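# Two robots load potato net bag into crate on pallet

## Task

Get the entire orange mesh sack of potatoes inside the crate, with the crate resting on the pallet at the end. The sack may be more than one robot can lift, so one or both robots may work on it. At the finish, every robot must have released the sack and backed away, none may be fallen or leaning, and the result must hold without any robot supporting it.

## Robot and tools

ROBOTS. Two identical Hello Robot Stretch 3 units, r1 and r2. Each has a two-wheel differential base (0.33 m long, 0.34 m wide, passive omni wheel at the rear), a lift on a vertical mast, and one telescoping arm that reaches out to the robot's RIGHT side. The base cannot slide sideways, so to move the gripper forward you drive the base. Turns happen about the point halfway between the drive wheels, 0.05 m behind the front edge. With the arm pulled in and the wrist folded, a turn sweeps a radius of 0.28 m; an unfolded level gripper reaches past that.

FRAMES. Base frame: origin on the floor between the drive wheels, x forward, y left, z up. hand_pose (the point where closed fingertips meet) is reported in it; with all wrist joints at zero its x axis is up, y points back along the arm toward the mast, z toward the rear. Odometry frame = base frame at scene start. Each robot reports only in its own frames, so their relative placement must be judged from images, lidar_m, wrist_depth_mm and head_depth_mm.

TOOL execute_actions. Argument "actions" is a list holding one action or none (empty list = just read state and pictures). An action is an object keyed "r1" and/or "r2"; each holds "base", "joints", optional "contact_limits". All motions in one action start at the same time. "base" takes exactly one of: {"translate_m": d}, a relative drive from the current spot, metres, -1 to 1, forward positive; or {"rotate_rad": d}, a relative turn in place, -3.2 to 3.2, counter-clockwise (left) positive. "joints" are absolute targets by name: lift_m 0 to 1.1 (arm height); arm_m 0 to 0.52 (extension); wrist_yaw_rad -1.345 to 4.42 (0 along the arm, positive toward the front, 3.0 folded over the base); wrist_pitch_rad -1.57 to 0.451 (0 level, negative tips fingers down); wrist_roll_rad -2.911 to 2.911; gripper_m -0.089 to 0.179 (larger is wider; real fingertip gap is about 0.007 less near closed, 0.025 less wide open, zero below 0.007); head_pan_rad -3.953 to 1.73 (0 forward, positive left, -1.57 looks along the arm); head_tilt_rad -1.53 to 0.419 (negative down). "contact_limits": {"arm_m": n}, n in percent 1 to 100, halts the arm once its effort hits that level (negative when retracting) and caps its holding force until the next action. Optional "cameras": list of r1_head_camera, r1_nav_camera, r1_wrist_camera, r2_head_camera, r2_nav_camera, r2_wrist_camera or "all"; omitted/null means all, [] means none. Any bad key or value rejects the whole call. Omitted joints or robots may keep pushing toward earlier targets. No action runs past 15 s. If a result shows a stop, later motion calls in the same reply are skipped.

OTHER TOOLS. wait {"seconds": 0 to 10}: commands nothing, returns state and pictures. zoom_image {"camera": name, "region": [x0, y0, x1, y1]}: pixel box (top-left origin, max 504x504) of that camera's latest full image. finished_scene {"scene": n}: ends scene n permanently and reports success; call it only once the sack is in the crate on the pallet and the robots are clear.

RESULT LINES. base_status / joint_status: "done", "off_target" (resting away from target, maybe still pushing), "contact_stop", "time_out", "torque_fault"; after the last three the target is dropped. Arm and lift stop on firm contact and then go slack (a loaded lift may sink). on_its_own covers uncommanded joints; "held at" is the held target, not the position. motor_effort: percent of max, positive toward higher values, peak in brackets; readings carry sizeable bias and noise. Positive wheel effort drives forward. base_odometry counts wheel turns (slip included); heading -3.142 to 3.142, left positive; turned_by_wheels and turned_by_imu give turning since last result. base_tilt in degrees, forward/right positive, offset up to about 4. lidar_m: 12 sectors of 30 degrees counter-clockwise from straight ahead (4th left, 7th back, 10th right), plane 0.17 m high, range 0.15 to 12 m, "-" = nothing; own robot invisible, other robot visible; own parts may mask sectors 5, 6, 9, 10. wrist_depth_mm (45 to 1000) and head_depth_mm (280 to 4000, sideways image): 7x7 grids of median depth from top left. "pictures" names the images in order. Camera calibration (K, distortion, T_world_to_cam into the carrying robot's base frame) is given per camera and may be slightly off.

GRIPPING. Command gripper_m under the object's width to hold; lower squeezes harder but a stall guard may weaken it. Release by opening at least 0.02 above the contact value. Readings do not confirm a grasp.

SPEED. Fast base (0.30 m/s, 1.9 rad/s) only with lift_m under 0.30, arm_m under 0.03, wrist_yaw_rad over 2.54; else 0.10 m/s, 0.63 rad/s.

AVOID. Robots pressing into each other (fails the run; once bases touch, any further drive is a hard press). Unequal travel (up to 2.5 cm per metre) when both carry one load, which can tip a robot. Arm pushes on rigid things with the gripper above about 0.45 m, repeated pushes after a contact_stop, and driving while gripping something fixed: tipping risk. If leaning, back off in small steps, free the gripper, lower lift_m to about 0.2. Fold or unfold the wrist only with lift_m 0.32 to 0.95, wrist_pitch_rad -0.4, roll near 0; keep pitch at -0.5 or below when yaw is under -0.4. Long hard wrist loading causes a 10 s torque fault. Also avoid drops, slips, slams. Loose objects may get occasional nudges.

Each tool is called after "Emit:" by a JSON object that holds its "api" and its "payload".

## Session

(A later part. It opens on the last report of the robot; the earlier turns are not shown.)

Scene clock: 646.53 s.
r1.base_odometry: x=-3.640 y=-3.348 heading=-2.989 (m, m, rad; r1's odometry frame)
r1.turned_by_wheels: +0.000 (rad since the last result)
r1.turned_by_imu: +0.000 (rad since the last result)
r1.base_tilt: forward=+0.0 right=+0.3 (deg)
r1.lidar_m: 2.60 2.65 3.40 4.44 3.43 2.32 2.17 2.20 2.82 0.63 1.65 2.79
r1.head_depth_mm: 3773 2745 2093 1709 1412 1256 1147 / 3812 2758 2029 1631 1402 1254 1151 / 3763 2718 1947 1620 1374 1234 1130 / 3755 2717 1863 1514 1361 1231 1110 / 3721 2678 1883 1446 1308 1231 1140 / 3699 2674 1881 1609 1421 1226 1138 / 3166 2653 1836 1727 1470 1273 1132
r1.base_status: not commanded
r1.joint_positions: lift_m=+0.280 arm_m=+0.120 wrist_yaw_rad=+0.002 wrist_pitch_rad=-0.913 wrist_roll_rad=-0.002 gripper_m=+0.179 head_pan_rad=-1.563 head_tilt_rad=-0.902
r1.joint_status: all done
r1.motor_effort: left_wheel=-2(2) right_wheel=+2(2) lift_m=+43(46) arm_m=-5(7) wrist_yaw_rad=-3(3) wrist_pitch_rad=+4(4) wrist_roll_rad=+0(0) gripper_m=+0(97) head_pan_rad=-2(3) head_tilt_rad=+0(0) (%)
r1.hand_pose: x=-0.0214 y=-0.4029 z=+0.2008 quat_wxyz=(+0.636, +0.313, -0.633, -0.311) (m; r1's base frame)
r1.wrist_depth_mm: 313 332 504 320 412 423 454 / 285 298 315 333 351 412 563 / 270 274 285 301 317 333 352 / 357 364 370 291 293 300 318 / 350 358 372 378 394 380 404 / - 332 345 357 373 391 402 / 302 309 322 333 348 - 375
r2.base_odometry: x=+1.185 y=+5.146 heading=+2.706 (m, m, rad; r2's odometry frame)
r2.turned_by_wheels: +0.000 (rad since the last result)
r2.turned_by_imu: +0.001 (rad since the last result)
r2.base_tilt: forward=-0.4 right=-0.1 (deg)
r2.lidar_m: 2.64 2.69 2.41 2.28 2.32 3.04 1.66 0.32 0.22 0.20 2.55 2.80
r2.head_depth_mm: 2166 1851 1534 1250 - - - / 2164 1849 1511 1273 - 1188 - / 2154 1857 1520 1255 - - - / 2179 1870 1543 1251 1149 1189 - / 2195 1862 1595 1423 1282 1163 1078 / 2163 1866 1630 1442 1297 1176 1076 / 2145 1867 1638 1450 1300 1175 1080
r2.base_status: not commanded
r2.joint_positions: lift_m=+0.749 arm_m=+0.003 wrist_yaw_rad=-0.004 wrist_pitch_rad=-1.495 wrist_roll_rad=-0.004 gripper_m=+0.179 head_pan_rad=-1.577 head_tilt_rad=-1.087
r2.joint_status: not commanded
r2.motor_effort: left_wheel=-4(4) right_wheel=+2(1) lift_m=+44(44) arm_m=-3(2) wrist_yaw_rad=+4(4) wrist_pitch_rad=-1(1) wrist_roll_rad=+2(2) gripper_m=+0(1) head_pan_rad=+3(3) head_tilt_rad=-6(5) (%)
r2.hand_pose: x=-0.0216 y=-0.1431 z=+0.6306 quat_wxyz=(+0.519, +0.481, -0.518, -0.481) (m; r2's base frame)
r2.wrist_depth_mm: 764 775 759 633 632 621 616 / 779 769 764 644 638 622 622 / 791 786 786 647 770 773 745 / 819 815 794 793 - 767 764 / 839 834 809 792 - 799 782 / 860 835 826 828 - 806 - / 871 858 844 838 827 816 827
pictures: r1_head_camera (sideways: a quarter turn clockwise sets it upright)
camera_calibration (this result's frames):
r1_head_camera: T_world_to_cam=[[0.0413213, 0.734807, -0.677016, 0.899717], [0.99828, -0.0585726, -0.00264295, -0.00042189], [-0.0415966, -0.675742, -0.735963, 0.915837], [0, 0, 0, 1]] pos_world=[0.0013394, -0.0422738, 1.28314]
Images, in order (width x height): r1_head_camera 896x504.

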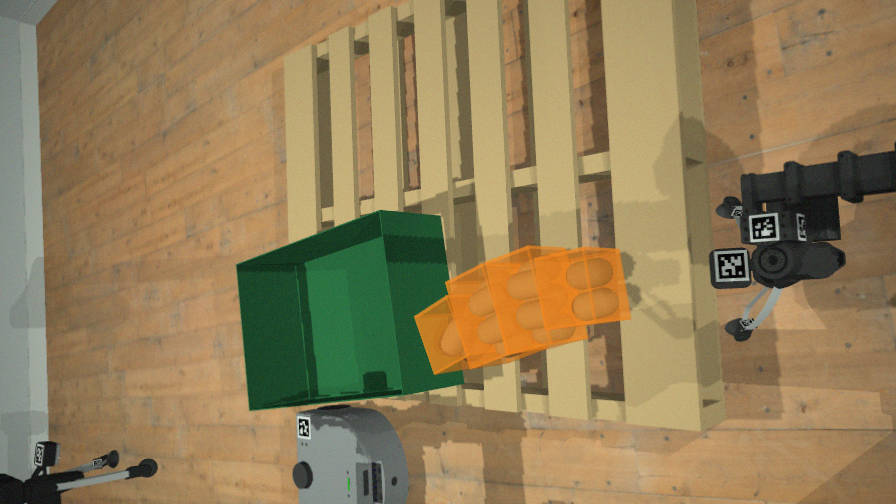

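Emit:
{"api": "execute_actions", "payload": {"actions": [{"r1":{"joints":{"wrist_yaw_rad":0.2,"arm_m":0.3,"lift_m":0.27}}}], "cameras": ["r1_head_camera","r1_wrist_camera"]}}

Scene clock: 652.33 s.
r1.base_odometry: x=-3.640 y=-3.348 heading=-2.989 (m, m, rad; r1's odometry frame)
r1.turned_by_wheels: +0.000 (rad since the last result)
r1.turned_by_imu: +0.001 (rad since the last result)
r1.base_tilt: forward=+0.3 right=+0.3 (deg)
r1.lidar_m: 2.60 2.64 3.38 4.47 3.43 2.32 2.17 2.20 2.80 0.63 1.64 2.78
r1.head_depth_mm: 3797 2730 2102 1704 1415 1255 1151 / 3806 2759 2021 1628 1418 1250 1152 / 3797 2731 1996 1621 1380 1240 1151 / 3724 2708 1856 1507 1366 1245 1145 / 3728 2698 1880 1442 1307 1229 1141 / 3692 2706 1893 1614 1415 1223 1137 / 3134 2676 1845 1731 1472 1283 1134
r1.base_status: not commanded
r1.joint_positions: lift_m=+0.270 arm_m=+0.300 wrist_yaw_rad=+0.198 wrist_pitch_rad=-0.913 wrist_roll_rad=-0.002 gripper_m=+0.179 head_pan_rad=-1.563 head_tilt_rad=-0.902
r1.joint_status: all done
r1.motor_effort: left_wheel=-2(2) right_wheel=+2(2) lift_m=+25(36) arm_m=+5(6) wrist_yaw_rad=+1(3) wrist_pitch_rad=+4(4) wrist_roll_rad=+0(0) gripper_m=+0(0) head_pan_rad=-3(3) head_tilt_rad=+0(0) (%)
r1.hand_pose: x=+0.0055 y=-0.5795 z=+0.1916 quat_wxyz=(+0.663, +0.373, -0.600, -0.247) (m; r1's base frame)
r1.wrist_depth_mm: 463 316 325 230 231 404 466 / 310 308 301 263 269 481 386 / 252 377 420 217 229 320 370 / 235 241 248 211 215 300 305 / - 224 233 242 389 399 299 / - 208 216 224 234 247 279 / 190 195 202 209 216 - 235
r2.base_odometry: x=+1.185 y=+5.146 heading=+2.706 (m, m, rad; r2's odometry frame)
r2.turned_by_wheels: +0.000 (rad since the last result)
r2.turned_by_imu: +0.001 (rad since the last result)
r2.base_tilt: forward=-0.3 right=-0.2 (deg)
r2.lidar_m: 2.64 2.70 2.41 2.28 2.32 3.01 1.66 0.32 0.22 0.20 2.55 2.81
r2.head_depth_mm: 2163 1860 1529 1260 - - - / 2168 1869 1528 1275 - 1188 - / 2189 1861 1516 1257 - - - / 2169 1847 1531 1255 1147 1179 - / 2171 1861 1603 1415 1281 1162 1071 / 2157 1857 1630 1441 1299 1182 1078 / 2136 1861 1618 1451 1302 1178 1076
r2.base_status: not commanded
r2.joint_positions: lift_m=+0.749 arm_m=+0.003 wrist_yaw_rad=-0.004 wrist_pitch_rad=-1.495 wrist_roll_rad=-0.004 gripper_m=+0.179 head_pan_rad=-1.577 head_tilt_rad=-1.087
r2.joint_status: not commanded
r2.motor_effort: left_wheel=-4(4) right_wheel=+2(2) lift_m=+44(44) arm_m=-2(2) wrist_yaw_rad=+4(4) wrist_pitch_rad=-1(1) wrist_roll_rad=+2(2) gripper_m=+0(0) head_pan_rad=+3(2) head_tilt_rad=-6(6) (%)
r2.hand_pose: x=-0.0216 y=-0.1431 z=+0.6306 quat_wxyz=(+0.519, +0.481, -0.518, -0.481) (m; r2's base frame)
r2.wrist_depth_mm: 771 760 752 635 622 619 608 / 784 776 767 635 634 632 624 / 789 795 784 657 782 763 757 / 812 805 797 794 - 772 763 / 815 820 813 803 - 795 780 / 853 827 834 820 - 798 - / 853 864 850 828 828 819 818
pictures: r1_head_camera (sideways: a quarter turn clockwise sets it upright), r1_wrist_camera
camera_calibration (this result's frames):
r1_head_camera: T_world_to_cam=[[0.0413213, 0.734807, -0.677016, 0.899717], [0.99828, -0.0585726, -0.00264295, -0.000421895], [-0.0415966, -0.675742, -0.735963, 0.915837], [0, 0, 0, 1]] pos_world=[0.0013394, -0.0422738, 1.28314]
r1_wrist_camera: T_world_to_cam=[[-0.952665, -0.274737, 0.13019, -0.194891], [-0.303159, 0.826175, -0.4749, 0.613208], [0.0229127, -0.491888, -0.870357, 0.0429043], [0, 0, 0, 1]] pos_world=[-0.000749916, -0.539057, 0.353927]
Images, in order (width x height): r1_head_camera 896x504, r1_wrist_camera 644x364.

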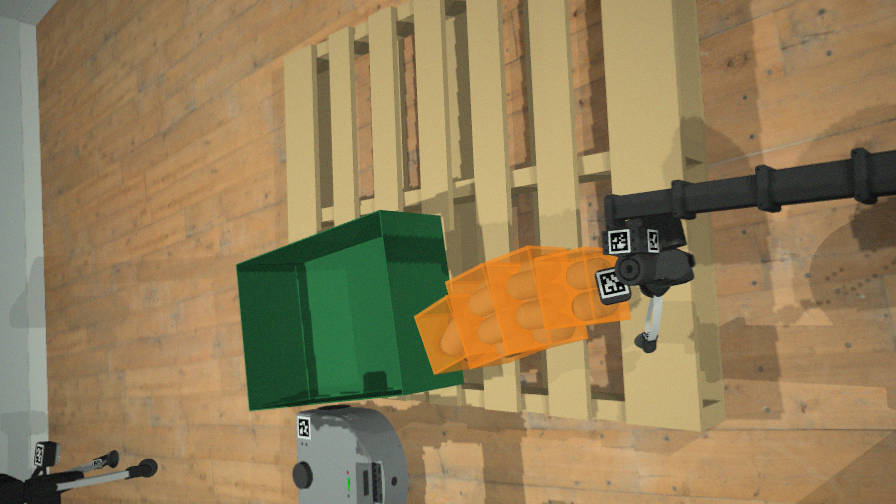

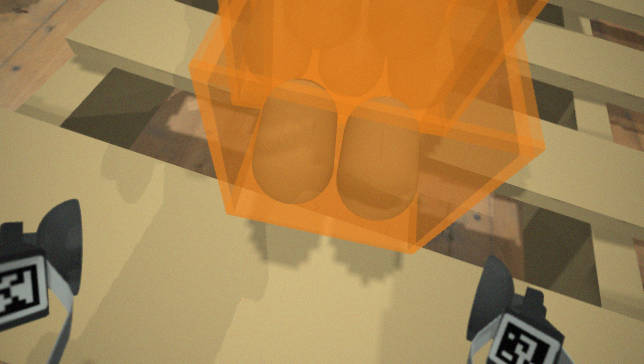

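Emit:
{"api": "execute_actions", "payload": {"actions": [{"r1":{"base":{"translate_m":-0.02}}}], "cameras": []}}

Emit:
{"api": "execute_actions", "payload": {"actions": [{"r1":{"joints":{"arm_m":0.41},"contact_limits":{"arm_m":20}}}], "cameras": ["r1_head_camera","r1_wrist_camera"]}}

Scene clock: 655.87 s.
r1.base_odometry: x=-3.621 y=-3.345 heading=-2.989 (m, m, rad; r1's odometry frame)
r1.turned_by_wheels: +0.000 (rad since the last result)
r1.turned_by_imu: +0.000 (rad since the last result)
r1.base_tilt: forward=+0.0 right=+0.3 (deg)
r1.lidar_m: 2.62 2.66 3.43 4.46 3.39 2.30 2.15 2.18 2.79 0.63 1.65 2.81
r1.head_depth_mm: 3818 2739 2096 1701 1412 1256 1152 / 3737 2717 2030 1632 1415 1248 1146 / 3803 2724 1982 1625 1376 1233 1155 / 3741 2721 1849 1515 1366 1248 1147 / 3752 2687 1878 1432 1300 1230 1142 / 3700 2655 1841 1505 1360 1223 1137 / 3305 2674 1826 1733 1470 1259 1139
r1.base_status: done
r1.joint_positions: lift_m=+0.270 arm_m=+0.300 wrist_yaw_rad=+0.198 wrist_pitch_rad=-0.913 wrist_roll_rad=-0.002 gripper_m=+0.179 head_pan_rad=-1.563 head_tilt_rad=-0.902
r1.joint_status: not commanded
r1.motor_effort: left_wheel=-1(7) right_wheel=+2(4) lift_m=+25(25) arm_m=+5(5) wrist_yaw_rad=+1(2) wrist_pitch_rad=+4(4) wrist_roll_rad=+0(1) gripper_m=+0(0) head_pan_rad=-3(3) head_tilt_rad=+1(0) (%)
r1.hand_pose: x=+0.0055 y=-0.5795 z=+0.1916 quat_wxyz=(+0.663, +0.373, -0.600, -0.247) (m; r1's base frame)
r1.wrist_depth_mm: 448 316 261 239 263 405 468 / 300 329 296 264 275 439 384 / 253 402 216 218 298 319 369 / 234 241 243 213 414 298 304 / - 223 233 242 392 395 297 / - 209 217 224 233 247 280 / 190 195 201 209 217 - 235
r2.base_odometry: x=+1.185 y=+5.146 heading=+2.706 (m, m, rad; r2's odometry frame)
r2.turned_by_wheels: +0.000 (rad since the last result)
r2.turned_by_imu: +0.001 (rad since the last result)
r2.base_tilt: forward=-0.3 right=-0.1 (deg)
r2.lidar_m: 2.64 2.69 2.41 2.27 2.31 3.04 6.14 0.32 0.22 0.20 2.55 2.81
r2.head_depth_mm: 2178 1853 1538 1256 - - - / 2173 1860 1512 1271 - 1187 - / 2158 1855 1523 1261 - - - / 2183 1851 1547 1259 1153 1182 - / 2180 1877 1610 1421 1271 1162 1074 / 2174 1860 1625 1441 1292 1173 1080 / 2141 1893 1638 1445 1302 1182 1077
r2.base_status: not commanded
r2.joint_positions: lift_m=+0.749 arm_m=+0.003 wrist_yaw_rad=-0.004 wrist_pitch_rad=-1.495 wrist_roll_rad=-0.004 gripper_m=+0.179 head_pan_rad=-1.577 head_tilt_rad=-1.087
r2.joint_status: not commanded
r2.motor_effort: left_wheel=-4(4) right_wheel=+1(1) lift_m=+44(44) arm_m=-2(3) wrist_yaw_rad=+5(3) wrist_pitch_rad=-1(1) wrist_roll_rad=+2(2) gripper_m=+0(0) head_pan_rad=+3(3) head_tilt_rad=-6(5) (%)
r2.hand_pose: x=-0.0216 y=-0.1431 z=+0.6306 quat_wxyz=(+0.519, +0.481, -0.518, -0.481) (m; r2's base frame)
r2.wrist_depth_mm: 778 777 753 626 633 622 622 / 786 775 777 640 639 628 624 / 809 781 784 647 777 761 757 / 816 807 795 783 - 781 766 / 838 819 820 802 - 777 783 / 857 834 820 823 - 801 - / 859 856 853 839 826 820 827
pictures: none
No camera images: the call's "cameras" was empty. Leave "cameras" out to get every camera's image.

Scene clock: 657.93 s.
r1.base_odometry: x=-3.621 y=-3.345 heading=-2.988 (m, m, rad; r1's odometry frame)
r1.turned_by_wheels: +0.000 (rad since the last result)
r1.turned_by_imu: +0.000 (rad since the last result)
r1.base_tilt: forward=+0.1 right=+0.2 (deg)
r1.lidar_m: 2.62 2.66 3.42 4.45 3.39 2.30 2.15 2.18 2.80 0.64 1.65 2.80
r1.head_depth_mm: 3809 2771 2083 1692 1417 1250 1157 / 3822 2741 2016 1627 1410 1250 1149 / 3769 2713 1961 1633 1374 1239 1160 / 3809 2721 1844 1507 1424 1236 1137 / 3666 2699 1888 1439 1301 1238 1139 / 3686 2694 1863 1548 1361 1220 1134 / 3311 2680 1845 1729 1482 1259 1139
r1.base_status: not commanded
r1.joint_positions: lift_m=+0.270 arm_m=+0.409 wrist_yaw_rad=+0.225 wrist_pitch_rad=-0.991 wrist_roll_rad=-0.020 gripper_m=+0.179 head_pan_rad=-1.563 head_tilt_rad=-0.902
r1.joint_status: all done
r1.on_its_own: wrist_yaw_rad is at rest, and its effort (-26) is outside its rest range (-12 to +12)
r1.motor_effort: left_wheel=+0(2) right_wheel=+0(2) lift_m=+24(25) arm_m=+14(13) wrist_yaw_rad=-26(26) wrist_pitch_rad=+25(27) wrist_roll_rad=+9(9) gripper_m=-1(1) head_pan_rad=-3(3) head_tilt_rad=+1(0) (%)
r1.contact_limits: arm_m 20 (drawing in: default 27, maximum 45; extending or still: default 38, maximum 61)
r1.hand_pose: x=+0.0053 y=-0.6711 z=+0.1815 quat_wxyz=(+0.662, +0.407, -0.573, -0.260) (m; r1's base frame)
r1.wrist_depth_mm: 266 307 157 170 174 346 390 / 248 256 175 176 179 317 333 / 284 244 213 214 212 439 314 / 313 350 170 185 254 267 310 / - 326 160 167 239 247 259 / 191 198 159 157 347 238 240 / 183 188 194 198 328 - 242
r2.base_odometry: x=+1.185 y=+5.146 heading=+2.706 (m, m, rad; r2's odometry frame)
r2.turned_by_wheels: +0.000 (rad since the last result)
r2.turned_by_imu: +0.000 (rad since the last result)
r2.base_tilt: forward=-0.3 right=+0.0 (deg)
r2.lidar_m: 2.64 2.69 2.41 2.27 2.31 3.02 6.13 0.33 0.22 0.20 2.54 2.81
r2.head_depth_mm: 2155 1851 1536 1249 - - - / 2166 1849 1534 1272 - 1191 - / 2172 1849 1513 1254 - - - / 2188 1842 1544 1259 1154 1183 - / 2201 1871 1597 1426 1271 1159 1079 / 2161 1869 1632 1442 1291 1185 1076 / 2125 1874 1628 1444 1297 1177 1082
r2.base_status: not commanded
r2.joint_positions: lift_m=+0.749 arm_m=+0.003 wrist_yaw_rad=-0.004 wrist_pitch_rad=-1.495 wrist_roll_rad=-0.004 gripper_m=+0.179 head_pan_rad=-1.577 head_tilt_rad=-1.087
r2.joint_status: not commanded
r2.motor_effort: left_wheel=-4(4) right_wheel=+2(2) lift_m=+44(44) arm_m=-2(3) wrist_yaw_rad=+4(4) wrist_pitch_rad=-1(1) wrist_roll_rad=+2(2) gripper_m=+0(0) head_pan_rad=+4(3) head_tilt_rad=-6(6) (%)
r2.hand_pose: x=-0.0216 y=-0.1431 z=+0.6306 quat_wxyz=(+0.519, +0.481, -0.518, -0.481) (m; r2's base frame)
r2.wrist_depth_mm: 763 773 755 634 620 609 610 / 784 783 770 641 642 625 624 / 803 808 792 650 771 758 752 / 815 827 792 803 - 783 764 / 830 816 817 810 - 790 771 / 849 838 827 813 - 814 - / 863 836 844 834 816 818 805
pictures: r1_head_camera (sideways: a quarter turn clockwise sets it upright), r1_wrist_camera
camera_calibration (this result's frames):
r1_head_camera: T_world_to_cam=[[0.0413244, 0.734807, -0.677016, 0.899717], [0.998279, -0.0585767, -0.00264295, -0.000421894], [-0.0415995, -0.675742, -0.735963, 0.915837], [0, 0, 0, 1]] pos_world=[0.00133922, -0.0422737, 1.28314]
r1_wrist_camera: T_world_to_cam=[[-0.93659, -0.324112, 0.133233, -0.252756], [-0.349944, 0.845093, -0.404175, 0.684169], [0.0184037, -0.42517, -0.904926, 0.0401449], [0, 0, 0, 1]] pos_world=[0.00195348, -0.643039, 0.346528]
Images, in order (width x height): r1_head_camera 896x504, r1_wrist_camera 644x364.

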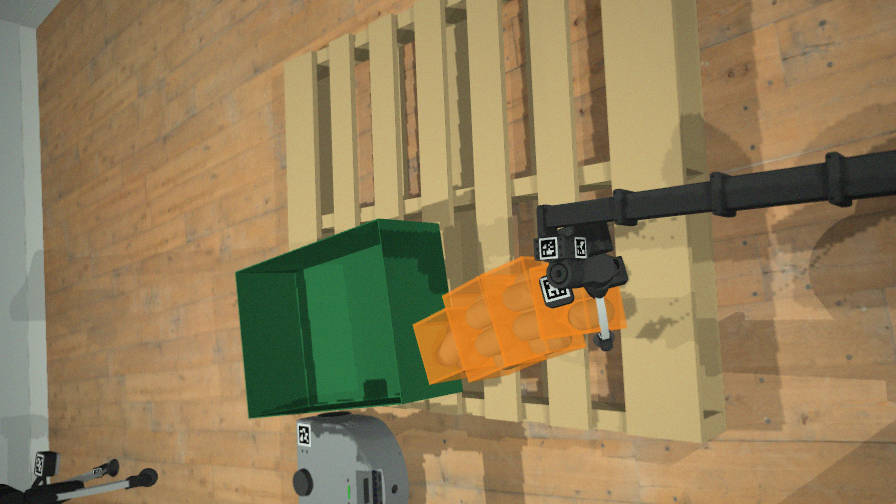

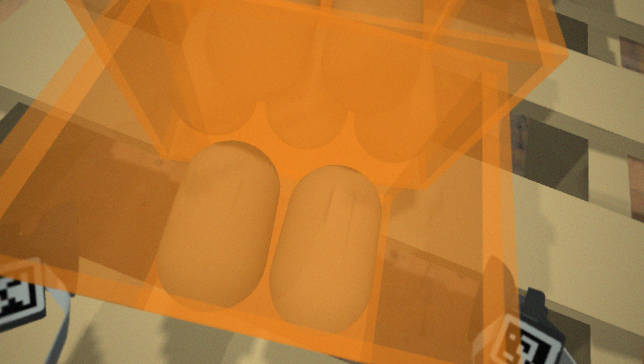

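Emit:
{"api": "execute_actions", "payload": {"actions": [{"r1":{"joints":{"arm_m":0.27},"base":{"translate_m":0.035}}}], "cameras": ["r1_head_camera","r1_wrist_camera"]}}

Scene clock: 662.40 s.
r1.base_odometry: x=-3.655 y=-3.350 heading=-2.989 (m, m, rad; r1's odometry frame)
r1.turned_by_wheels: +0.000 (rad since the last result)
r1.turned_by_imu: +0.001 (rad since the last result)
r1.base_tilt: forward=-0.1 right=+0.4 (deg)
r1.lidar_m: 2.59 2.63 3.37 4.47 3.44 2.33 2.19 2.21 2.83 0.64 1.64 2.77
r1.head_depth_mm: 3822 2729 2093 1704 1416 1255 1157 / 3813 2727 2015 1637 1404 1252 1151 / 3753 2715 1988 1590 1374 1242 1147 / 3766 2714 1852 1514 1371 1243 1142 / 3692 2700 1884 1444 1305 1236 1141 / 3698 2661 1852 1624 1412 1229 1138 / 3167 2668 1833 1729 1473 1283 1135
r1.base_status: done
r1.joint_positions: lift_m=+0.270 arm_m=+0.270 wrist_yaw_rad=+0.241 wrist_pitch_rad=-0.914 wrist_roll_rad=+0.000 gripper_m=+0.179 head_pan_rad=-1.563 head_tilt_rad=-0.902
r1.joint_status: all done
r1.on_its_own: wrist_yaw_rad is held at +0.242, not at your +0.200, by its stall guard, which is not easing now
r1.motor_effort: left_wheel=-1(7) right_wheel=+2(17) lift_m=+25(25) arm_m=-5(14) wrist_yaw_rad=+2(5) wrist_pitch_rad=+4(25) wrist_roll_rad=-1(7) gripper_m=+1(1) head_pan_rad=-3(3) head_tilt_rad=+1(0) (%)
r1.hand_pose: x=+0.0112 y=-0.5489 z=+0.1914 quat_wxyz=(+0.668, +0.386, -0.592, -0.234) (m; r1's base frame)
r1.wrist_depth_mm: 466 329 333 278 274 404 470 / 427 319 394 242 284 539 396 / 254 263 425 227 229 320 337 / 234 242 252 261 420 431 309 / - 224 233 243 253 414 325 / - 208 217 224 233 246 252 / 293 295 202 210 217 - 234
r2.base_odometry: x=+1.185 y=+5.146 heading=+2.706 (m, m, rad; r2's odometry frame)
r2.turned_by_wheels: +0.000 (rad since the last result)
r2.turned_by_imu: +0.001 (rad since the last result)
r2.base_tilt: forward=-0.2 right=+0.0 (deg)
r2.lidar_m: 2.64 2.70 2.42 2.27 2.33 3.03 1.65 0.33 0.22 0.20 2.55 2.81
r2.head_depth_mm: 2175 1853 1541 1250 - - - / 2178 1858 1519 1263 - 1192 - / 2194 1873 1523 1259 - - - / 2185 1852 1538 1264 1151 1179 - / 2165 1864 1595 1424 1276 1161 1078 / 2167 1853 1631 1441 1299 1177 1082 / 2147 1869 1622 1451 1301 1185 1082
r2.base_status: not commanded
r2.joint_positions: lift_m=+0.749 arm_m=+0.003 wrist_yaw_rad=-0.004 wrist_pitch_rad=-1.495 wrist_roll_rad=-0.004 gripper_m=+0.179 head_pan_rad=-1.577 head_tilt_rad=-1.087
r2.joint_status: not commanded
r2.motor_effort: left_wheel=-4(4) right_wheel=+2(2) lift_m=+44(44) arm_m=-3(2) wrist_yaw_rad=+4(4) wrist_pitch_rad=-1(1) wrist_roll_rad=+2(2) gripper_m=+0(1) head_pan_rad=+3(3) head_tilt_rad=-6(6) (%)
r2.hand_pose: x=-0.0216 y=-0.1431 z=+0.6306 quat_wxyz=(+0.519, +0.481, -0.518, -0.481) (m; r2's base frame)
r2.wrist_depth_mm: 766 753 750 633 625 613 614 / 788 774 781 638 636 624 627 / 806 792 782 651 769 757 753 / 823 806 798 800 - 775 756 / 833 823 806 809 - 792 781 / 837 835 830 823 - 817 - / 868 856 831 836 836 807 818
pictures: r1_head_camera (sideways: a quarter turn clockwise sets it upright), r1_wrist_camera
camera_calibration (this result's frames):
r1_head_camera: T_world_to_cam=[[0.0413322, 0.734807, -0.677016, 0.899717], [0.998279, -0.0585873, -0.00264295, -0.00042189], [-0.0416066, -0.675742, -0.735963, 0.915837], [0, 0, 0, 1]] pos_world=[0.00133877, -0.0422737, 1.28314]
r1_wrist_camera: T_world_to_cam=[[-0.94054, -0.314145, 0.129219, -0.202618], [-0.336837, 0.813406, -0.474249, 0.582795], [0.0438757, -0.489576, -0.870856, 0.058867], [0, 0, 0, 1]] pos_world=[0.00315385, -0.50888, 0.353836]
Images, in order (width x height): r1_head_camera 896x504, r1_wrist_camera 644x364.

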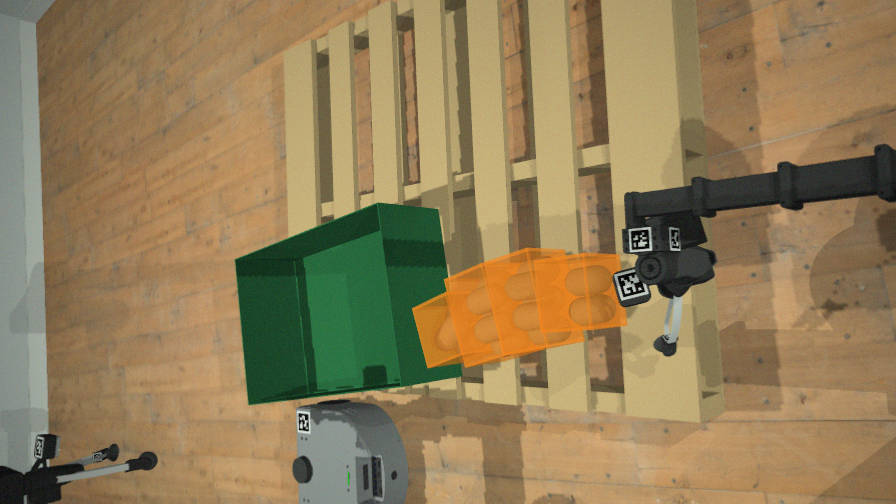

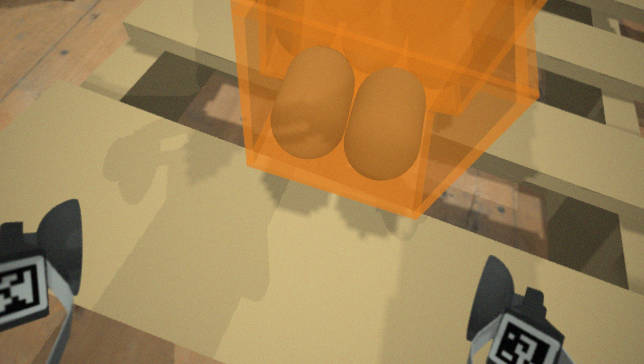

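Emit:
{"api": "execute_actions", "payload": {"actions": [{"r1":{"joints":{"wrist_yaw_rad":0.15},"base":{"translate_m":-0.06}}}], "cameras": ["r1_wrist_camera"]}}

Emit:
{"api": "execute_actions", "payload": {"actions": [{"r1":{"joints":{"arm_m":0.35},"contact_limits":{"arm_m":20}}}], "cameras": ["r1_head_camera","r1_wrist_camera"]}}

Scene clock: 669.13 s.
r1.base_odometry: x=-3.596 y=-3.341 heading=-2.989 (m, m, rad; r1's odometry frame)
r1.turned_by_wheels: +0.000 (rad since the last result)
r1.turned_by_imu: +0.000 (rad since the last result)
r1.base_tilt: forward=+0.1 right=+0.4 (deg)
r1.lidar_m: 2.65 2.68 3.45 4.46 3.34 2.27 2.12 2.15 2.76 0.64 1.66 2.84
r1.head_depth_mm: 3871 2752 2162 1635 1422 1256 1151 / 3824 2749 2022 1627 1407 1252 1143 / 3871 2725 1983 1629 1377 1241 1146 / 3776 2715 1857 1523 1427 1245 1138 / 3735 2700 1889 1457 1281 1233 1142 / 3688 2674 1873 1489 1369 1234 1136 / 3457 2676 1830 1735 1466 1255 1138
r1.base_status: done
r1.joint_positions: lift_m=+0.270 arm_m=+0.270 wrist_yaw_rad=+0.153 wrist_pitch_rad=-0.914 wrist_roll_rad=+0.000 gripper_m=+0.179 head_pan_rad=-1.563 head_tilt_rad=-0.902
r1.joint_status: all done
r1.motor_effort: left_wheel=-2(7) right_wheel=+2(4) lift_m=+24(25) arm_m=-5(5) wrist_yaw_rad=-3(4) wrist_pitch_rad=+4(4) wrist_roll_rad=+0(0) gripper_m=+0(0) head_pan_rad=-3(4) head_tilt_rad=+1(0) (%)
r1.hand_pose: x=-0.0007 y=-0.5512 z=+0.1914 quat_wxyz=(+0.657, +0.360, -0.609, -0.263) (m; r1's base frame)
r1.wrist_depth_mm: 311 316 274 284 559 407 432 / 323 388 227 308 337 391 550 / 253 260 240 430 317 320 336 / 234 241 252 262 431 339 317 / - 224 232 244 252 263 428 / - 208 217 224 232 246 254 / 289 199 201 209 217 - 235
r2.base_odometry: x=+1.185 y=+5.146 heading=+2.706 (m, m, rad; r2's odometry frame)
r2.turned_by_wheels: +0.000 (rad since the last result)
r2.turned_by_imu: +0.001 (rad since the last result)
r2.base_tilt: forward=-0.3 right=-0.1 (deg)
r2.lidar_m: 2.64 2.69 2.41 2.28 2.33 3.02 6.15 0.33 0.22 0.20 2.55 2.81
r2.head_depth_mm: 2153 1864 1538 1248 - - - / 2173 1852 1527 1267 - 1186 - / 2188 1871 1524 1252 - - - / 2176 1876 1539 1255 1151 1182 - / 2161 1856 1604 1420 1276 1169 1079 / 2169 1881 1642 1449 1303 1181 1081 / 2136 1861 1627 1439 1298 1178 1084
r2.base_status: not commanded
r2.joint_positions: lift_m=+0.749 arm_m=+0.003 wrist_yaw_rad=-0.004 wrist_pitch_rad=-1.495 wrist_roll_rad=-0.004 gripper_m=+0.179 head_pan_rad=-1.577 head_tilt_rad=-1.087
r2.joint_status: not commanded
r2.motor_effort: left_wheel=-4(4) right_wheel=+2(1) lift_m=+44(44) arm_m=-2(3) wrist_yaw_rad=+4(5) wrist_pitch_rad=-1(1) wrist_roll_rad=+2(2) gripper_m=-1(0) head_pan_rad=+4(4) head_tilt_rad=-6(6) (%)
r2.hand_pose: x=-0.0216 y=-0.1431 z=+0.6306 quat_wxyz=(+0.519, +0.481, -0.518, -0.481) (m; r2's base frame)
r2.wrist_depth_mm: 772 766 764 638 633 625 612 / 782 782 763 638 634 626 628 / 802 793 789 647 755 757 759 / 823 819 811 787 - 781 776 / 824 824 804 806 - 787 768 / 833 833 829 814 - 811 - / 864 860 827 829 825 822 804
pictures: r1_wrist_camera
camera_calibration (this result's frames):
r1_wrist_camera: T_world_to_cam=[[-0.964597, -0.229903, 0.129219, -0.168142], [-0.263729, 0.839961, -0.474249, 0.595388], [0.000492722, -0.491538, -0.870856, 0.0571243], [0, 0, 0, 1]] pos_world=[-0.00519683, -0.510681, 0.353836]
Images, in order (width x height): r1_wrist_camera 644x364.

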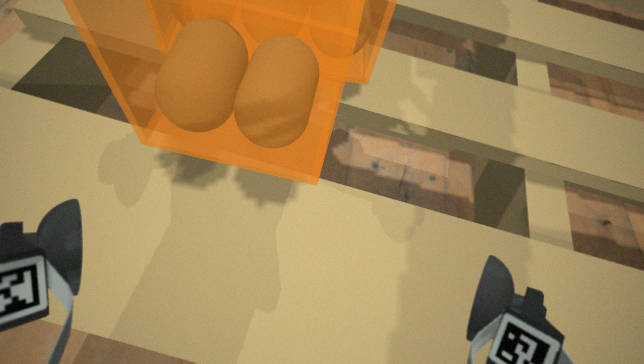

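Scene clock: 670.93 s.
r1.base_odometry: x=-3.596 y=-3.341 heading=-2.989 (m, m, rad; r1's odometry frame)
r1.turned_by_wheels: +0.000 (rad since the last result)
r1.turned_by_imu: +0.000 (rad since the last result)
r1.base_tilt: forward=+0.1 right=+0.3 (deg)
r1.lidar_m: 2.64 2.69 3.45 4.48 3.36 2.27 2.12 2.15 2.75 0.64 1.66 2.84
r1.head_depth_mm: 3777 2766 2164 1637 1419 1256 1154 / 3806 2747 2027 1633 1410 1254 1147 / 3781 2729 1972 1621 1371 1237 1169 / 3719 2681 1856 1528 1529 1238 1141 / 3678 2669 1897 1467 1279 1232 1139 / 3693 2668 1849 1486 1360 1225 1138 / 3430 2663 1839 1728 1466 1257 1138
r1.base_status: not commanded
r1.joint_positions: lift_m=+0.270 arm_m=+0.350 wrist_yaw_rad=+0.152 wrist_pitch_rad=-0.913 wrist_roll_rad=+0.000 gripper_m=+0.179 head_pan_rad=-1.563 head_tilt_rad=-0.902
r1.joint_status: all done
r1.motor_effort: left_wheel=-2(1) right_wheel=+2(2) lift_m=+25(25) arm_m=+6(6) wrist_yaw_rad=-2(2) wrist_pitch_rad=+4(4) wrist_roll_rad=+0(0) gripper_m=+0(0) head_pan_rad=-3(3) head_tilt_rad=+0(0) (%)
r1.contact_limits: arm_m 20 (drawing in: default 27, maximum 45; extending or still: default 38, maximum 61)
r1.hand_pose: x=-0.0008 y=-0.6305 z=+0.1915 quat_wxyz=(+0.657, +0.359, -0.609, -0.263) (m; r1's base frame)
r1.wrist_depth_mm: 301 228 206 217 374 443 456 / 274 242 242 243 503 364 377 / 330 196 207 281 302 356 502 / 353 181 188 272 275 288 306 / - 218 190 373 389 279 277 / - 207 216 223 362 285 385 / 190 195 202 210 216 - 357
r2.base_odometry: x=+1.185 y=+5.146 heading=+2.706 (m, m, rad; r2's odometry frame)
r2.turned_by_wheels: +0.000 (rad since the last result)
r2.turned_by_imu: +0.000 (rad since the last result)
r2.base_tilt: forward=-0.4 right=-0.1 (deg)
r2.lidar_m: 2.64 2.69 2.42 2.27 2.32 3.02 6.16 0.33 0.22 0.20 2.55 2.81
r2.head_depth_mm: 2152 1863 1534 1250 - - - / 2182 1866 1516 1270 - 1188 - / 2180 1846 1515 1255 - - - / 2159 1854 1533 1262 1149 1188 - / 2170 1863 1598 1417 1273 1163 1080 / 2167 1867 1634 1444 1298 1177 1080 / 2123 1862 1633 1445 1297 1183 1080
r2.base_status: not commanded
r2.joint_positions: lift_m=+0.749 arm_m=+0.003 wrist_yaw_rad=-0.004 wrist_pitch_rad=-1.495 wrist_roll_rad=-0.004 gripper_m=+0.179 head_pan_rad=-1.577 head_tilt_rad=-1.087
r2.joint_status: not commanded
r2.motor_effort: left_wheel=-4(4) right_wheel=+2(2) lift_m=+44(44) arm_m=-2(2) wrist_yaw_rad=+4(5) wrist_pitch_rad=-1(1) wrist_roll_rad=+2(2) gripper_m=+0(0) head_pan_rad=+2(3) head_tilt_rad=-5(6) (%)
r2.hand_pose: x=-0.0216 y=-0.1431 z=+0.6306 quat_wxyz=(+0.519, +0.481, -0.518, -0.481) (m; r2's base frame)
r2.wrist_depth_mm: 778 764 757 634 628 620 609 / 776 781 766 643 637 626 626 / 809 793 792 655 758 757 758 / 809 803 800 797 - 775 763 / 841 813 811 807 - 791 786 / 850 826 825 818 - 801 - / 862 866 847 838 821 832 812
pictures: r1_head_camera (sideways: a quarter turn clockwise sets it upright), r1_wrist_camera
camera_calibration (this result's frames):
r1_head_camera: T_world_to_cam=[[0.0413335, 0.734807, -0.677016, 0.899717], [0.998279, -0.0585891, -0.00264295, -0.000421884], [-0.0416078, -0.675741, -0.735963, 0.915837], [0, 0, 0, 1]] pos_world=[0.0013387, -0.0422737, 1.28314]
r1_wrist_camera: T_world_to_cam=[[-0.964786, -0.229083, 0.129262, -0.185963], [-0.263035, 0.839917, -0.474712, 0.662084], [0.000179247, -0.491996, -0.870597, 0.0178618], [0, 0, 0, 1]] pos_world=[-0.00526677, -0.589909, 0.353888]
Images, in order (width x height): r1_head_camera 896x504, r1_wrist_camera 644x364.

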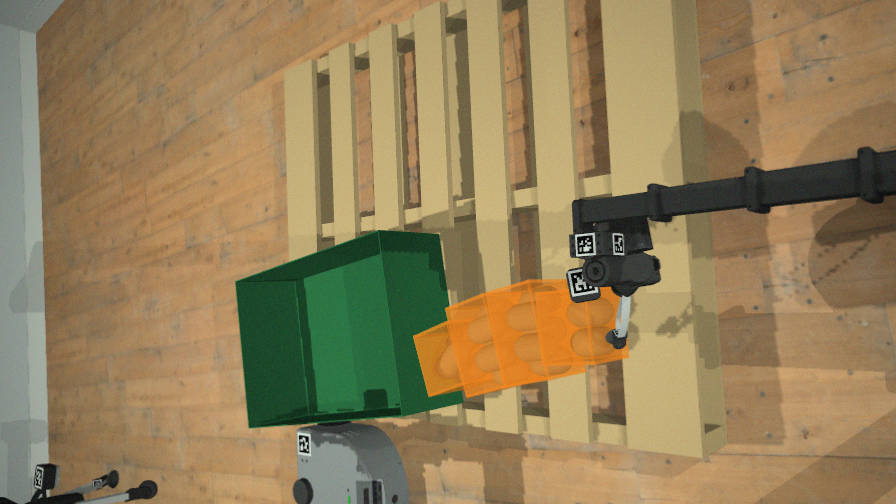

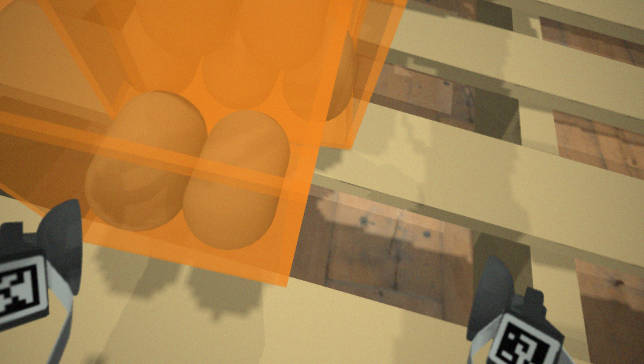

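Emit:
{"api": "execute_actions", "payload": {"actions": [{"r1":{"joints":{"arm_m":0.29},"base":{"translate_m":0.04}}}], "cameras": ["r1_wrist_camera"]}}

Emit:
{"api": "execute_actions", "payload": {"actions": [{"r1":{"joints":{"arm_m":0.36},"contact_limits":{"arm_m":20}}}], "cameras": ["r1_head_camera","r1_wrist_camera"]}}

Scene clock: 675.80 s.
r1.base_odometry: x=-3.635 y=-3.347 heading=-2.989 (m, m, rad; r1's odometry frame)
r1.turned_by_wheels: +0.000 (rad since the last result)
r1.turned_by_imu: +0.001 (rad since the last result)
r1.base_tilt: forward=-0.2 right=+0.4 (deg)
r1.lidar_m: 2.60 2.65 3.37 4.48 3.43 2.31 2.16 2.19 2.80 0.64 1.64 2.79
r1.head_depth_mm: 3799 2758 2088 1698 1415 1260 1152 / 3757 2752 2038 1623 1407 1253 1150 / 3749 2737 1993 1615 1378 1245 1150 / 3743 2707 1859 1495 1368 1257 1145 / 3690 2710 1881 1440 1303 1225 1137 / 3637 2671 1874 1618 1403 1229 1143 / 3142 2662 1843 1731 1470 1281 1135
r1.base_status: done
r1.joint_positions: lift_m=+0.270 arm_m=+0.290 wrist_yaw_rad=+0.152 wrist_pitch_rad=-0.913 wrist_roll_rad=+0.000 gripper_m=+0.179 head_pan_rad=-1.563 head_tilt_rad=-0.902
r1.joint_status: all done
r1.motor_effort: left_wheel=-3(3) right_wheel=+2(5) lift_m=+25(25) arm_m=-5(2) wrist_yaw_rad=-1(2) wrist_pitch_rad=+4(4) wrist_roll_rad=+0(0) gripper_m=+0(0) head_pan_rad=-4(3) head_tilt_rad=+1(0) (%)
r1.hand_pose: x=-0.0008 y=-0.5714 z=+0.1915 quat_wxyz=(+0.657, +0.359, -0.609, -0.263) (m; r1's base frame)
r1.wrist_depth_mm: 445 318 269 266 385 404 471 / 302 324 232 245 329 434 394 / 263 400 214 219 307 321 339 / 233 242 249 254 425 343 307 / - 224 232 243 251 382 305 / - 209 216 224 234 247 253 / 189 195 203 209 216 - 236
r2.base_odometry: x=+1.185 y=+5.146 heading=+2.706 (m, m, rad; r2's odometry frame)
r2.turned_by_wheels: +0.000 (rad since the last result)
r2.turned_by_imu: +0.001 (rad since the last result)
r2.base_tilt: forward=-0.3 right=-0.1 (deg)
r2.lidar_m: 2.64 2.70 2.41 2.28 2.32 3.02 1.67 0.33 0.22 0.20 2.54 2.80
r2.head_depth_mm: 2155 1853 1536 1253 - - - / 2167 1851 1513 1265 - 1190 - / 2168 1839 1530 1256 - - - / 2184 1844 1528 1265 1151 1186 - / 2179 1868 1591 1413 1279 1162 1080 / 2183 1873 1637 1440 1301 1178 1074 / 2138 1874 1636 1447 1299 1180 1078
r2.base_status: not commanded
r2.joint_positions: lift_m=+0.749 arm_m=+0.003 wrist_yaw_rad=-0.004 wrist_pitch_rad=-1.495 wrist_roll_rad=-0.004 gripper_m=+0.179 head_pan_rad=-1.577 head_tilt_rad=-1.087
r2.joint_status: not commanded
r2.motor_effort: left_wheel=-4(5) right_wheel=+2(2) lift_m=+44(44) arm_m=-2(2) wrist_yaw_rad=+5(4) wrist_pitch_rad=-1(1) wrist_roll_rad=+2(2) gripper_m=+0(0) head_pan_rad=+3(3) head_tilt_rad=-6(5) (%)
r2.hand_pose: x=-0.0216 y=-0.1431 z=+0.6306 quat_wxyz=(+0.519, +0.481, -0.518, -0.481) (m; r2's base frame)
r2.wrist_depth_mm: 764 769 754 631 625 626 613 / 788 780 764 643 627 633 627 / 795 794 787 653 764 765 749 / 820 806 795 782 - 771 762 / 842 830 817 811 - 804 775 / 853 834 826 827 - 809 - / 865 858 847 851 827 816 810
pictures: r1_wrist_camera
camera_calibration (this result's frames):
r1_wrist_camera: T_world_to_cam=[[-0.96479, -0.229059, 0.129276, -0.172402], [-0.263022, 0.839831, -0.474872, 0.612407], [0.000203495, -0.492154, -0.870508, 0.0468726], [0, 0, 0, 1]] pos_world=[-0.00526524, -0.53074, 0.353906]
Images, in order (width x height): r1_wrist_camera 644x364.

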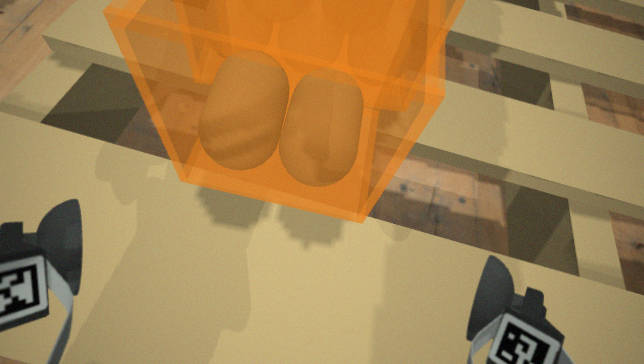

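Scene clock: 677.50 s.
r1.base_odometry: x=-3.635 y=-3.347 heading=-2.989 (m, m, rad; r1's odometry frame)
r1.turned_by_wheels: +0.000 (rad since the last result)
r1.turned_by_imu: +0.000 (rad since the last result)
r1.base_tilt: forward=+0.1 right=+0.1 (deg)
r1.lidar_m: 2.61 2.66 3.39 4.47 3.41 2.31 2.16 2.19 2.80 0.64 1.65 2.79
r1.head_depth_mm: 3767 2797 2088 1704 1420 1258 1157 / 3749 2728 2019 1632 1407 1249 1152 / 3791 2730 1985 1633 1378 1243 1167 / 3765 2682 1855 1507 1449 1238 1146 / 3716 2712 1886 1447 1294 1227 1140 / 3654 2679 1890 1606 1421 1227 1138 / 3132 2677 1840 1729 1465 1282 1139
r1.base_status: not commanded
r1.joint_positions: lift_m=+0.270 arm_m=+0.359 wrist_yaw_rad=+0.162 wrist_pitch_rad=-0.932 wrist_roll_rad=-0.008 gripper_m=+0.179 head_pan_rad=-1.563 head_tilt_rad=-0.902
r1.joint_status: all done
r1.motor_effort: left_wheel=-1(2) right_wheel=+1(2) lift_m=+25(25) arm_m=+9(11) wrist_yaw_rad=-12(12) wrist_pitch_rad=+9(9) wrist_roll_rad=+3(4) gripper_m=-1(0) head_pan_rad=-3(4) head_tilt_rad=+1(0) (%)
r1.contact_limits: arm_m 20 (drawing in: default 27, maximum 45; extending or still: default 38, maximum 61)
r1.hand_pose: x=-0.0001 y=-0.6359 z=+0.1889 quat_wxyz=(+0.658, +0.369, -0.601, -0.265) (m; r1's base frame)
r1.wrist_depth_mm: 297 333 189 193 358 389 441 / 270 276 227 228 351 354 369 / 285 269 201 243 290 421 354 / 307 361 184 192 271 284 297 / - 217 182 180 384 268 273 / - 205 212 219 359 349 272 / 189 193 199 207 214 - 256
r2.base_odometry: x=+1.185 y=+5.146 heading=+2.706 (m, m, rad; r2's odometry frame)
r2.turned_by_wheels: +0.000 (rad since the last result)
r2.turned_by_imu: +0.000 (rad since the last result)
r2.base_tilt: forward=-0.3 right=-0.1 (deg)
r2.lidar_m: 2.64 2.70 2.41 2.28 2.31 3.03 1.67 0.33 0.22 0.20 2.55 2.81
r2.head_depth_mm: 2169 1855 1532 1249 - - - / 2181 1855 1513 1268 - 1181 - / 2179 1856 1519 1250 - - - / 2175 1880 1535 1255 1154 1190 - / 2180 1871 1597 1424 1279 1159 1081 / 2166 1863 1629 1451 1295 1176 1085 / 2130 1866 1633 1450 1302 1176 1084
r2.base_status: not commanded
r2.joint_positions: lift_m=+0.749 arm_m=+0.003 wrist_yaw_rad=-0.004 wrist_pitch_rad=-1.495 wrist_roll_rad=-0.004 gripper_m=+0.179 head_pan_rad=-1.577 head_tilt_rad=-1.087
r2.joint_status: not commanded
r2.motor_effort: left_wheel=-4(4) right_wheel=+2(2) lift_m=+43(44) arm_m=-2(3) wrist_yaw_rad=+4(4) wrist_pitch_rad=-1(1) wrist_roll_rad=+2(2) gripper_m=+0(1) head_pan_rad=+4(3) head_tilt_rad=-5(6) (%)
r2.hand_pose: x=-0.0216 y=-0.1431 z=+0.6306 quat_wxyz=(+0.519, +0.481, -0.518, -0.481) (m; r2's base frame)
r2.wrist_depth_mm: 760 769 760 635 626 615 609 / 789 777 766 645 638 624 631 / 798 795 778 657 756 773 753 / 819 809 801 792 - 780 760 / 843 807 802 802 - 782 782 / 850 830 811 831 - 806 - / 853 853 844 827 842 823 819
pictures: r1_head_camera (sideways: a quarter turn clockwise sets it upright), r1_wrist_camera
camera_calibration (this result's frames):
r1_head_camera: T_world_to_cam=[[0.0413464, 0.734806, -0.677016, 0.899717], [0.998278, -0.0586066, -0.00264294, -0.000421888], [-0.0416197, -0.675741, -0.735963, 0.915837], [0, 0, 0, 1]] pos_world=[0.00133796, -0.0422736, 1.28314]
r1_wrist_camera: T_world_to_cam=[[-0.959964, -0.246994, 0.132146, -0.198129], [-0.280119, 0.843994, -0.457393, 0.66491], [0.00144269, -0.476097, -0.879391, 0.0247174], [0, 0, 0, 1]] pos_world=[-0.00397824, -0.598349, 0.352043]
Images, in order (width x height): r1_head_camera 896x504, r1_wrist_camera 644x364.

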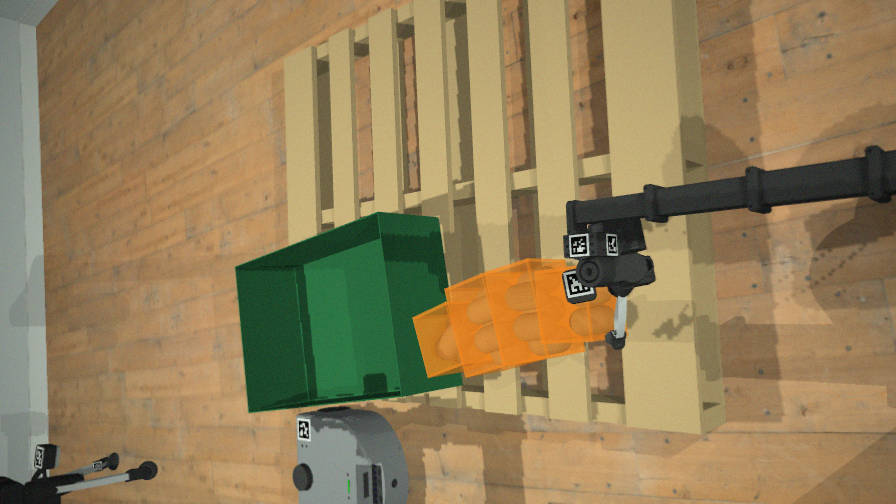

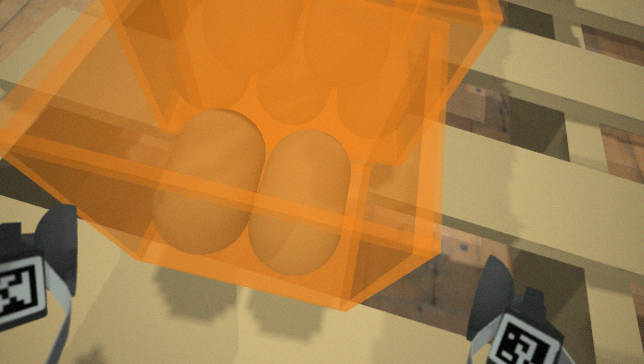

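Emit:
{"api": "execute_actions", "payload": {"actions": [{"r1":{"joints":{"arm_m":0.33},"base":{"translate_m":0.018}}}], "cameras": []}}

Emit:
{"api": "execute_actions", "payload": {"actions": [{"r1":{"joints":{"arm_m":0.40,"lift_m":0.26},"contact_limits":{"arm_m":20}}}], "cameras": ["r1_head_camera","r1_wrist_camera"]}}

Scene clock: 683.57 s.
r1.base_odometry: x=-3.653 y=-3.350 heading=-2.989 (m, m, rad; r1's odometry frame)
r1.turned_by_wheels: +0.000 (rad since the last result)
r1.turned_by_imu: +0.000 (rad since the last result)
r1.base_tilt: forward=+0.1 right=+0.2 (deg)
r1.lidar_m: 2.59 2.64 3.38 4.48 3.42 2.33 2.18 2.21 2.83 0.64 1.64 2.77
r1.head_depth_mm: 3840 2760 2085 1704 1413 1251 1157 / 3756 2749 2025 1641 1410 1251 1148 / 3781 2765 1989 1591 1379 1241 1155 / 3794 2700 1866 1505 1365 1244 1140 / 3751 2738 1877 1448 1307 1232 1142 / 3683 2668 1855 1608 1416 1223 1136 / 3139 2674 1835 1726 1476 1280 1132
r1.base_status: done
r1.joint_positions: lift_m=+0.270 arm_m=+0.330 wrist_yaw_rad=+0.153 wrist_pitch_rad=-0.914 wrist_roll_rad=-0.004 gripper_m=+0.179 head_pan_rad=-1.563 head_tilt_rad=-0.902
r1.joint_status: all done
r1.motor_effort: left_wheel=-3(5) right_wheel=+1(5) lift_m=+24(25) arm_m=-5(7) wrist_yaw_rad=-3(13) wrist_pitch_rad=+4(9) wrist_roll_rad=+2(3) gripper_m=+0(0) head_pan_rad=-3(3) head_tilt_rad=+0(0) (%)
r1.hand_pose: x=-0.0007 y=-0.6111 z=+0.1914 quat_wxyz=(+0.658, +0.360, -0.607, -0.262) (m; r1's base frame)
r1.wrist_depth_mm: 460 315 240 214 228 403 461 / 285 285 251 249 254 373 379 / 278 352 210 219 297 318 375 / 245 371 192 199 283 290 303 / - 223 229 204 389 395 286 / - 208 216 224 234 366 284 / 190 195 201 208 217 - 254
r2.base_odometry: x=+1.185 y=+5.146 heading=+2.706 (m, m, rad; r2's odometry frame)
r2.turned_by_wheels: +0.000 (rad since the last result)
r2.turned_by_imu: +0.001 (rad since the last result)
r2.base_tilt: forward=-0.3 right=-0.1 (deg)
r2.lidar_m: 2.64 2.69 2.41 2.27 2.32 3.01 1.66 0.33 0.22 0.20 2.55 2.81
r2.head_depth_mm: 2165 1835 1529 1260 - - - / 2146 1849 1523 1263 - 1189 - / 2166 1863 1513 1257 - - - / 2179 1858 1537 1261 1148 1177 - / 2197 1864 1594 1425 1271 1165 1077 / 2161 1843 1623 1438 1304 1175 1075 / 2134 1879 1637 1450 1297 1181 1078
r2.base_status: not commanded
r2.joint_positions: lift_m=+0.749 arm_m=+0.003 wrist_yaw_rad=-0.004 wrist_pitch_rad=-1.495 wrist_roll_rad=-0.004 gripper_m=+0.179 head_pan_rad=-1.577 head_tilt_rad=-1.087
r2.joint_status: not commanded
r2.motor_effort: left_wheel=-4(4) right_wheel=+2(2) lift_m=+44(44) arm_m=-2(2) wrist_yaw_rad=+4(4) wrist_pitch_rad=-1(1) wrist_roll_rad=+2(2) gripper_m=+0(1) head_pan_rad=+3(4) head_tilt_rad=-6(5) (%)
r2.hand_pose: x=-0.0216 y=-0.1431 z=+0.6306 quat_wxyz=(+0.519, +0.481, -0.518, -0.481) (m; r2's base frame)
r2.wrist_depth_mm: 785 754 759 631 622 626 606 / 789 784 774 643 634 626 627 / 806 784 779 657 773 743 756 / 818 811 793 798 - 786 769 / 842 826 813 800 - 796 772 / 836 827 813 811 - 809 - / 863 858 851 833 822 816 815
pictures: none
No camera images: the call's "cameras" was empty. Leave "cameras" out to get every camera's image.

Scene clock: 685.27 s.
r1.base_odometry: x=-3.653 y=-3.350 heading=-2.989 (m, m, rad; r1's odometry frame)
r1.turned_by_wheels: +0.000 (rad since the last result)
r1.turned_by_imu: +0.000 (rad since the last result)
r1.base_tilt: forward=+0.1 right=+0.3 (deg)
r1.lidar_m: 2.58 2.62 3.37 4.47 3.45 2.34 2.18 2.21 2.83 0.64 1.64 2.77
r1.head_depth_mm: 3766 2768 2099 1700 1416 1258 1147 / 3805 2754 2027 1637 1416 1249 1149 / 3792 2708 1952 1591 1369 1240 1166 / 3726 2725 1852 1506 1449 1235 1143 / 3728 2699 1880 1454 1305 1233 1141 / 3656 2677 1853 1611 1409 1224 1135 / 3199 2657 1839 1733 1473 1277 1138
r1.base_status: not commanded
r1.joint_positions: lift_m=+0.260 arm_m=+0.399 wrist_yaw_rad=+0.168 wrist_pitch_rad=-0.976 wrist_roll_rad=-0.013 gripper_m=+0.179 head_pan_rad=-1.563 head_tilt_rad=-0.902
r1.joint_status: all done
r1.on_its_own: wrist_yaw_rad is at rest, and its effort (-19) is outside its rest range (-12 to +12)
r1.motor_effort: left_wheel=+0(2) right_wheel=-1(1) lift_m=+25(25) arm_m=+13(18) wrist_yaw_rad=-19(19) wrist_pitch_rad=+21(22) wrist_roll_rad=+6(6) gripper_m=-1(0) head_pan_rad=-3(3) head_tilt_rad=+0(1) (%)
r1.contact_limits: arm_m 20 (drawing in: default 27, maximum 45; extending or still: default 38, maximum 61)
r1.hand_pose: x=-0.0009 y=-0.6660 z=+0.1734 quat_wxyz=(+0.654, +0.384, -0.590, -0.276) (m; r1's base frame)
r1.wrist_depth_mm: 262 302 153 164 162 339 399 / 241 249 189 174 171 317 325 / 244 237 206 212 207 446 323 / 285 347 164 173 247 258 272 / - 318 153 159 236 240 251 / - 189 155 150 340 343 238 / 177 181 187 190 318 - 259
r2.base_odometry: x=+1.185 y=+5.146 heading=+2.706 (m, m, rad; r2's odometry frame)
r2.turned_by_wheels: +0.000 (rad since the last result)
r2.turned_by_imu: +0.000 (rad since the last result)
r2.base_tilt: forward=-0.2 right=+0.0 (deg)
r2.lidar_m: 2.64 2.70 2.41 2.28 2.32 3.01 1.65 0.33 0.22 0.20 2.54 2.82
r2.head_depth_mm: 2160 1851 1533 1256 - - - / 2181 1872 1519 1260 - 1189 - / 2175 1866 1512 1257 - - - / 2185 1857 1551 1261 1146 1189 - / 2179 1865 1599 1420 1277 1165 1084 / 2160 1854 1619 1447 1299 1180 1079 / 2147 1868 1635 1446 1298 1182 1078
r2.base_status: not commanded
r2.joint_positions: lift_m=+0.749 arm_m=+0.003 wrist_yaw_rad=-0.004 wrist_pitch_rad=-1.495 wrist_roll_rad=-0.004 gripper_m=+0.179 head_pan_rad=-1.577 head_tilt_rad=-1.087
r2.joint_status: not commanded
r2.motor_effort: left_wheel=-4(4) right_wheel=+2(2) lift_m=+44(44) arm_m=-3(2) wrist_yaw_rad=+4(4) wrist_pitch_rad=-1(1) wrist_roll_rad=+2(2) gripper_m=+0(0) head_pan_rad=+4(3) head_tilt_rad=-5(5) (%)
r2.hand_pose: x=-0.0216 y=-0.1431 z=+0.6306 quat_wxyz=(+0.519, +0.481, -0.518, -0.481) (m; r2's base frame)
r2.wrist_depth_mm: 767 765 769 632 632 607 614 / 787 765 766 644 638 631 625 / 804 788 795 656 756 765 758 / 814 808 791 785 - 768 761 / 831 817 818 808 - 785 793 / 846 852 840 820 - 806 - / 859 862 841 838 821 817 816
pictures: r1_head_camera (sideways: a quarter turn clockwise sets it upright), r1_wrist_camera
camera_calibration (this result's frames):
r1_head_camera: T_world_to_cam=[[0.0413486, 0.734806, -0.677016, 0.899717], [0.998277, -0.0586096, -0.00264295, -0.000421882], [-0.0416217, -0.675741, -0.735963, 0.915837], [0, 0, 0, 1]] pos_world=[0.00133783, -0.0422736, 1.28314]
r1_wrist_camera: T_world_to_cam=[[-0.956137, -0.262066, 0.130853, -0.214095], [-0.292905, 0.859597, -0.418687, 0.686612], [-0.00275734, -0.43865, -0.898654, 0.0250129], [0, 0, 0, 1]] pos_world=[-0.00352263, -0.635345, 0.337968]
Images, in order (width x height): r1_head_camera 896x504, r1_wrist_camera 644x364.

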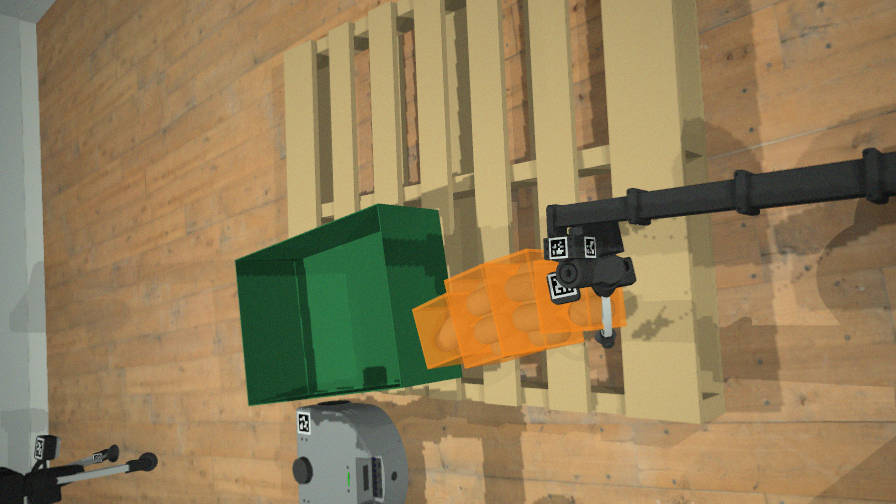

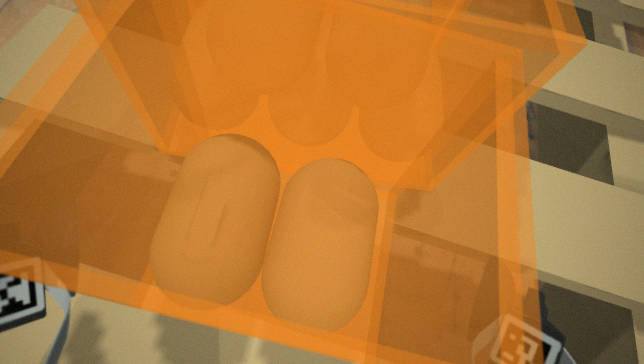

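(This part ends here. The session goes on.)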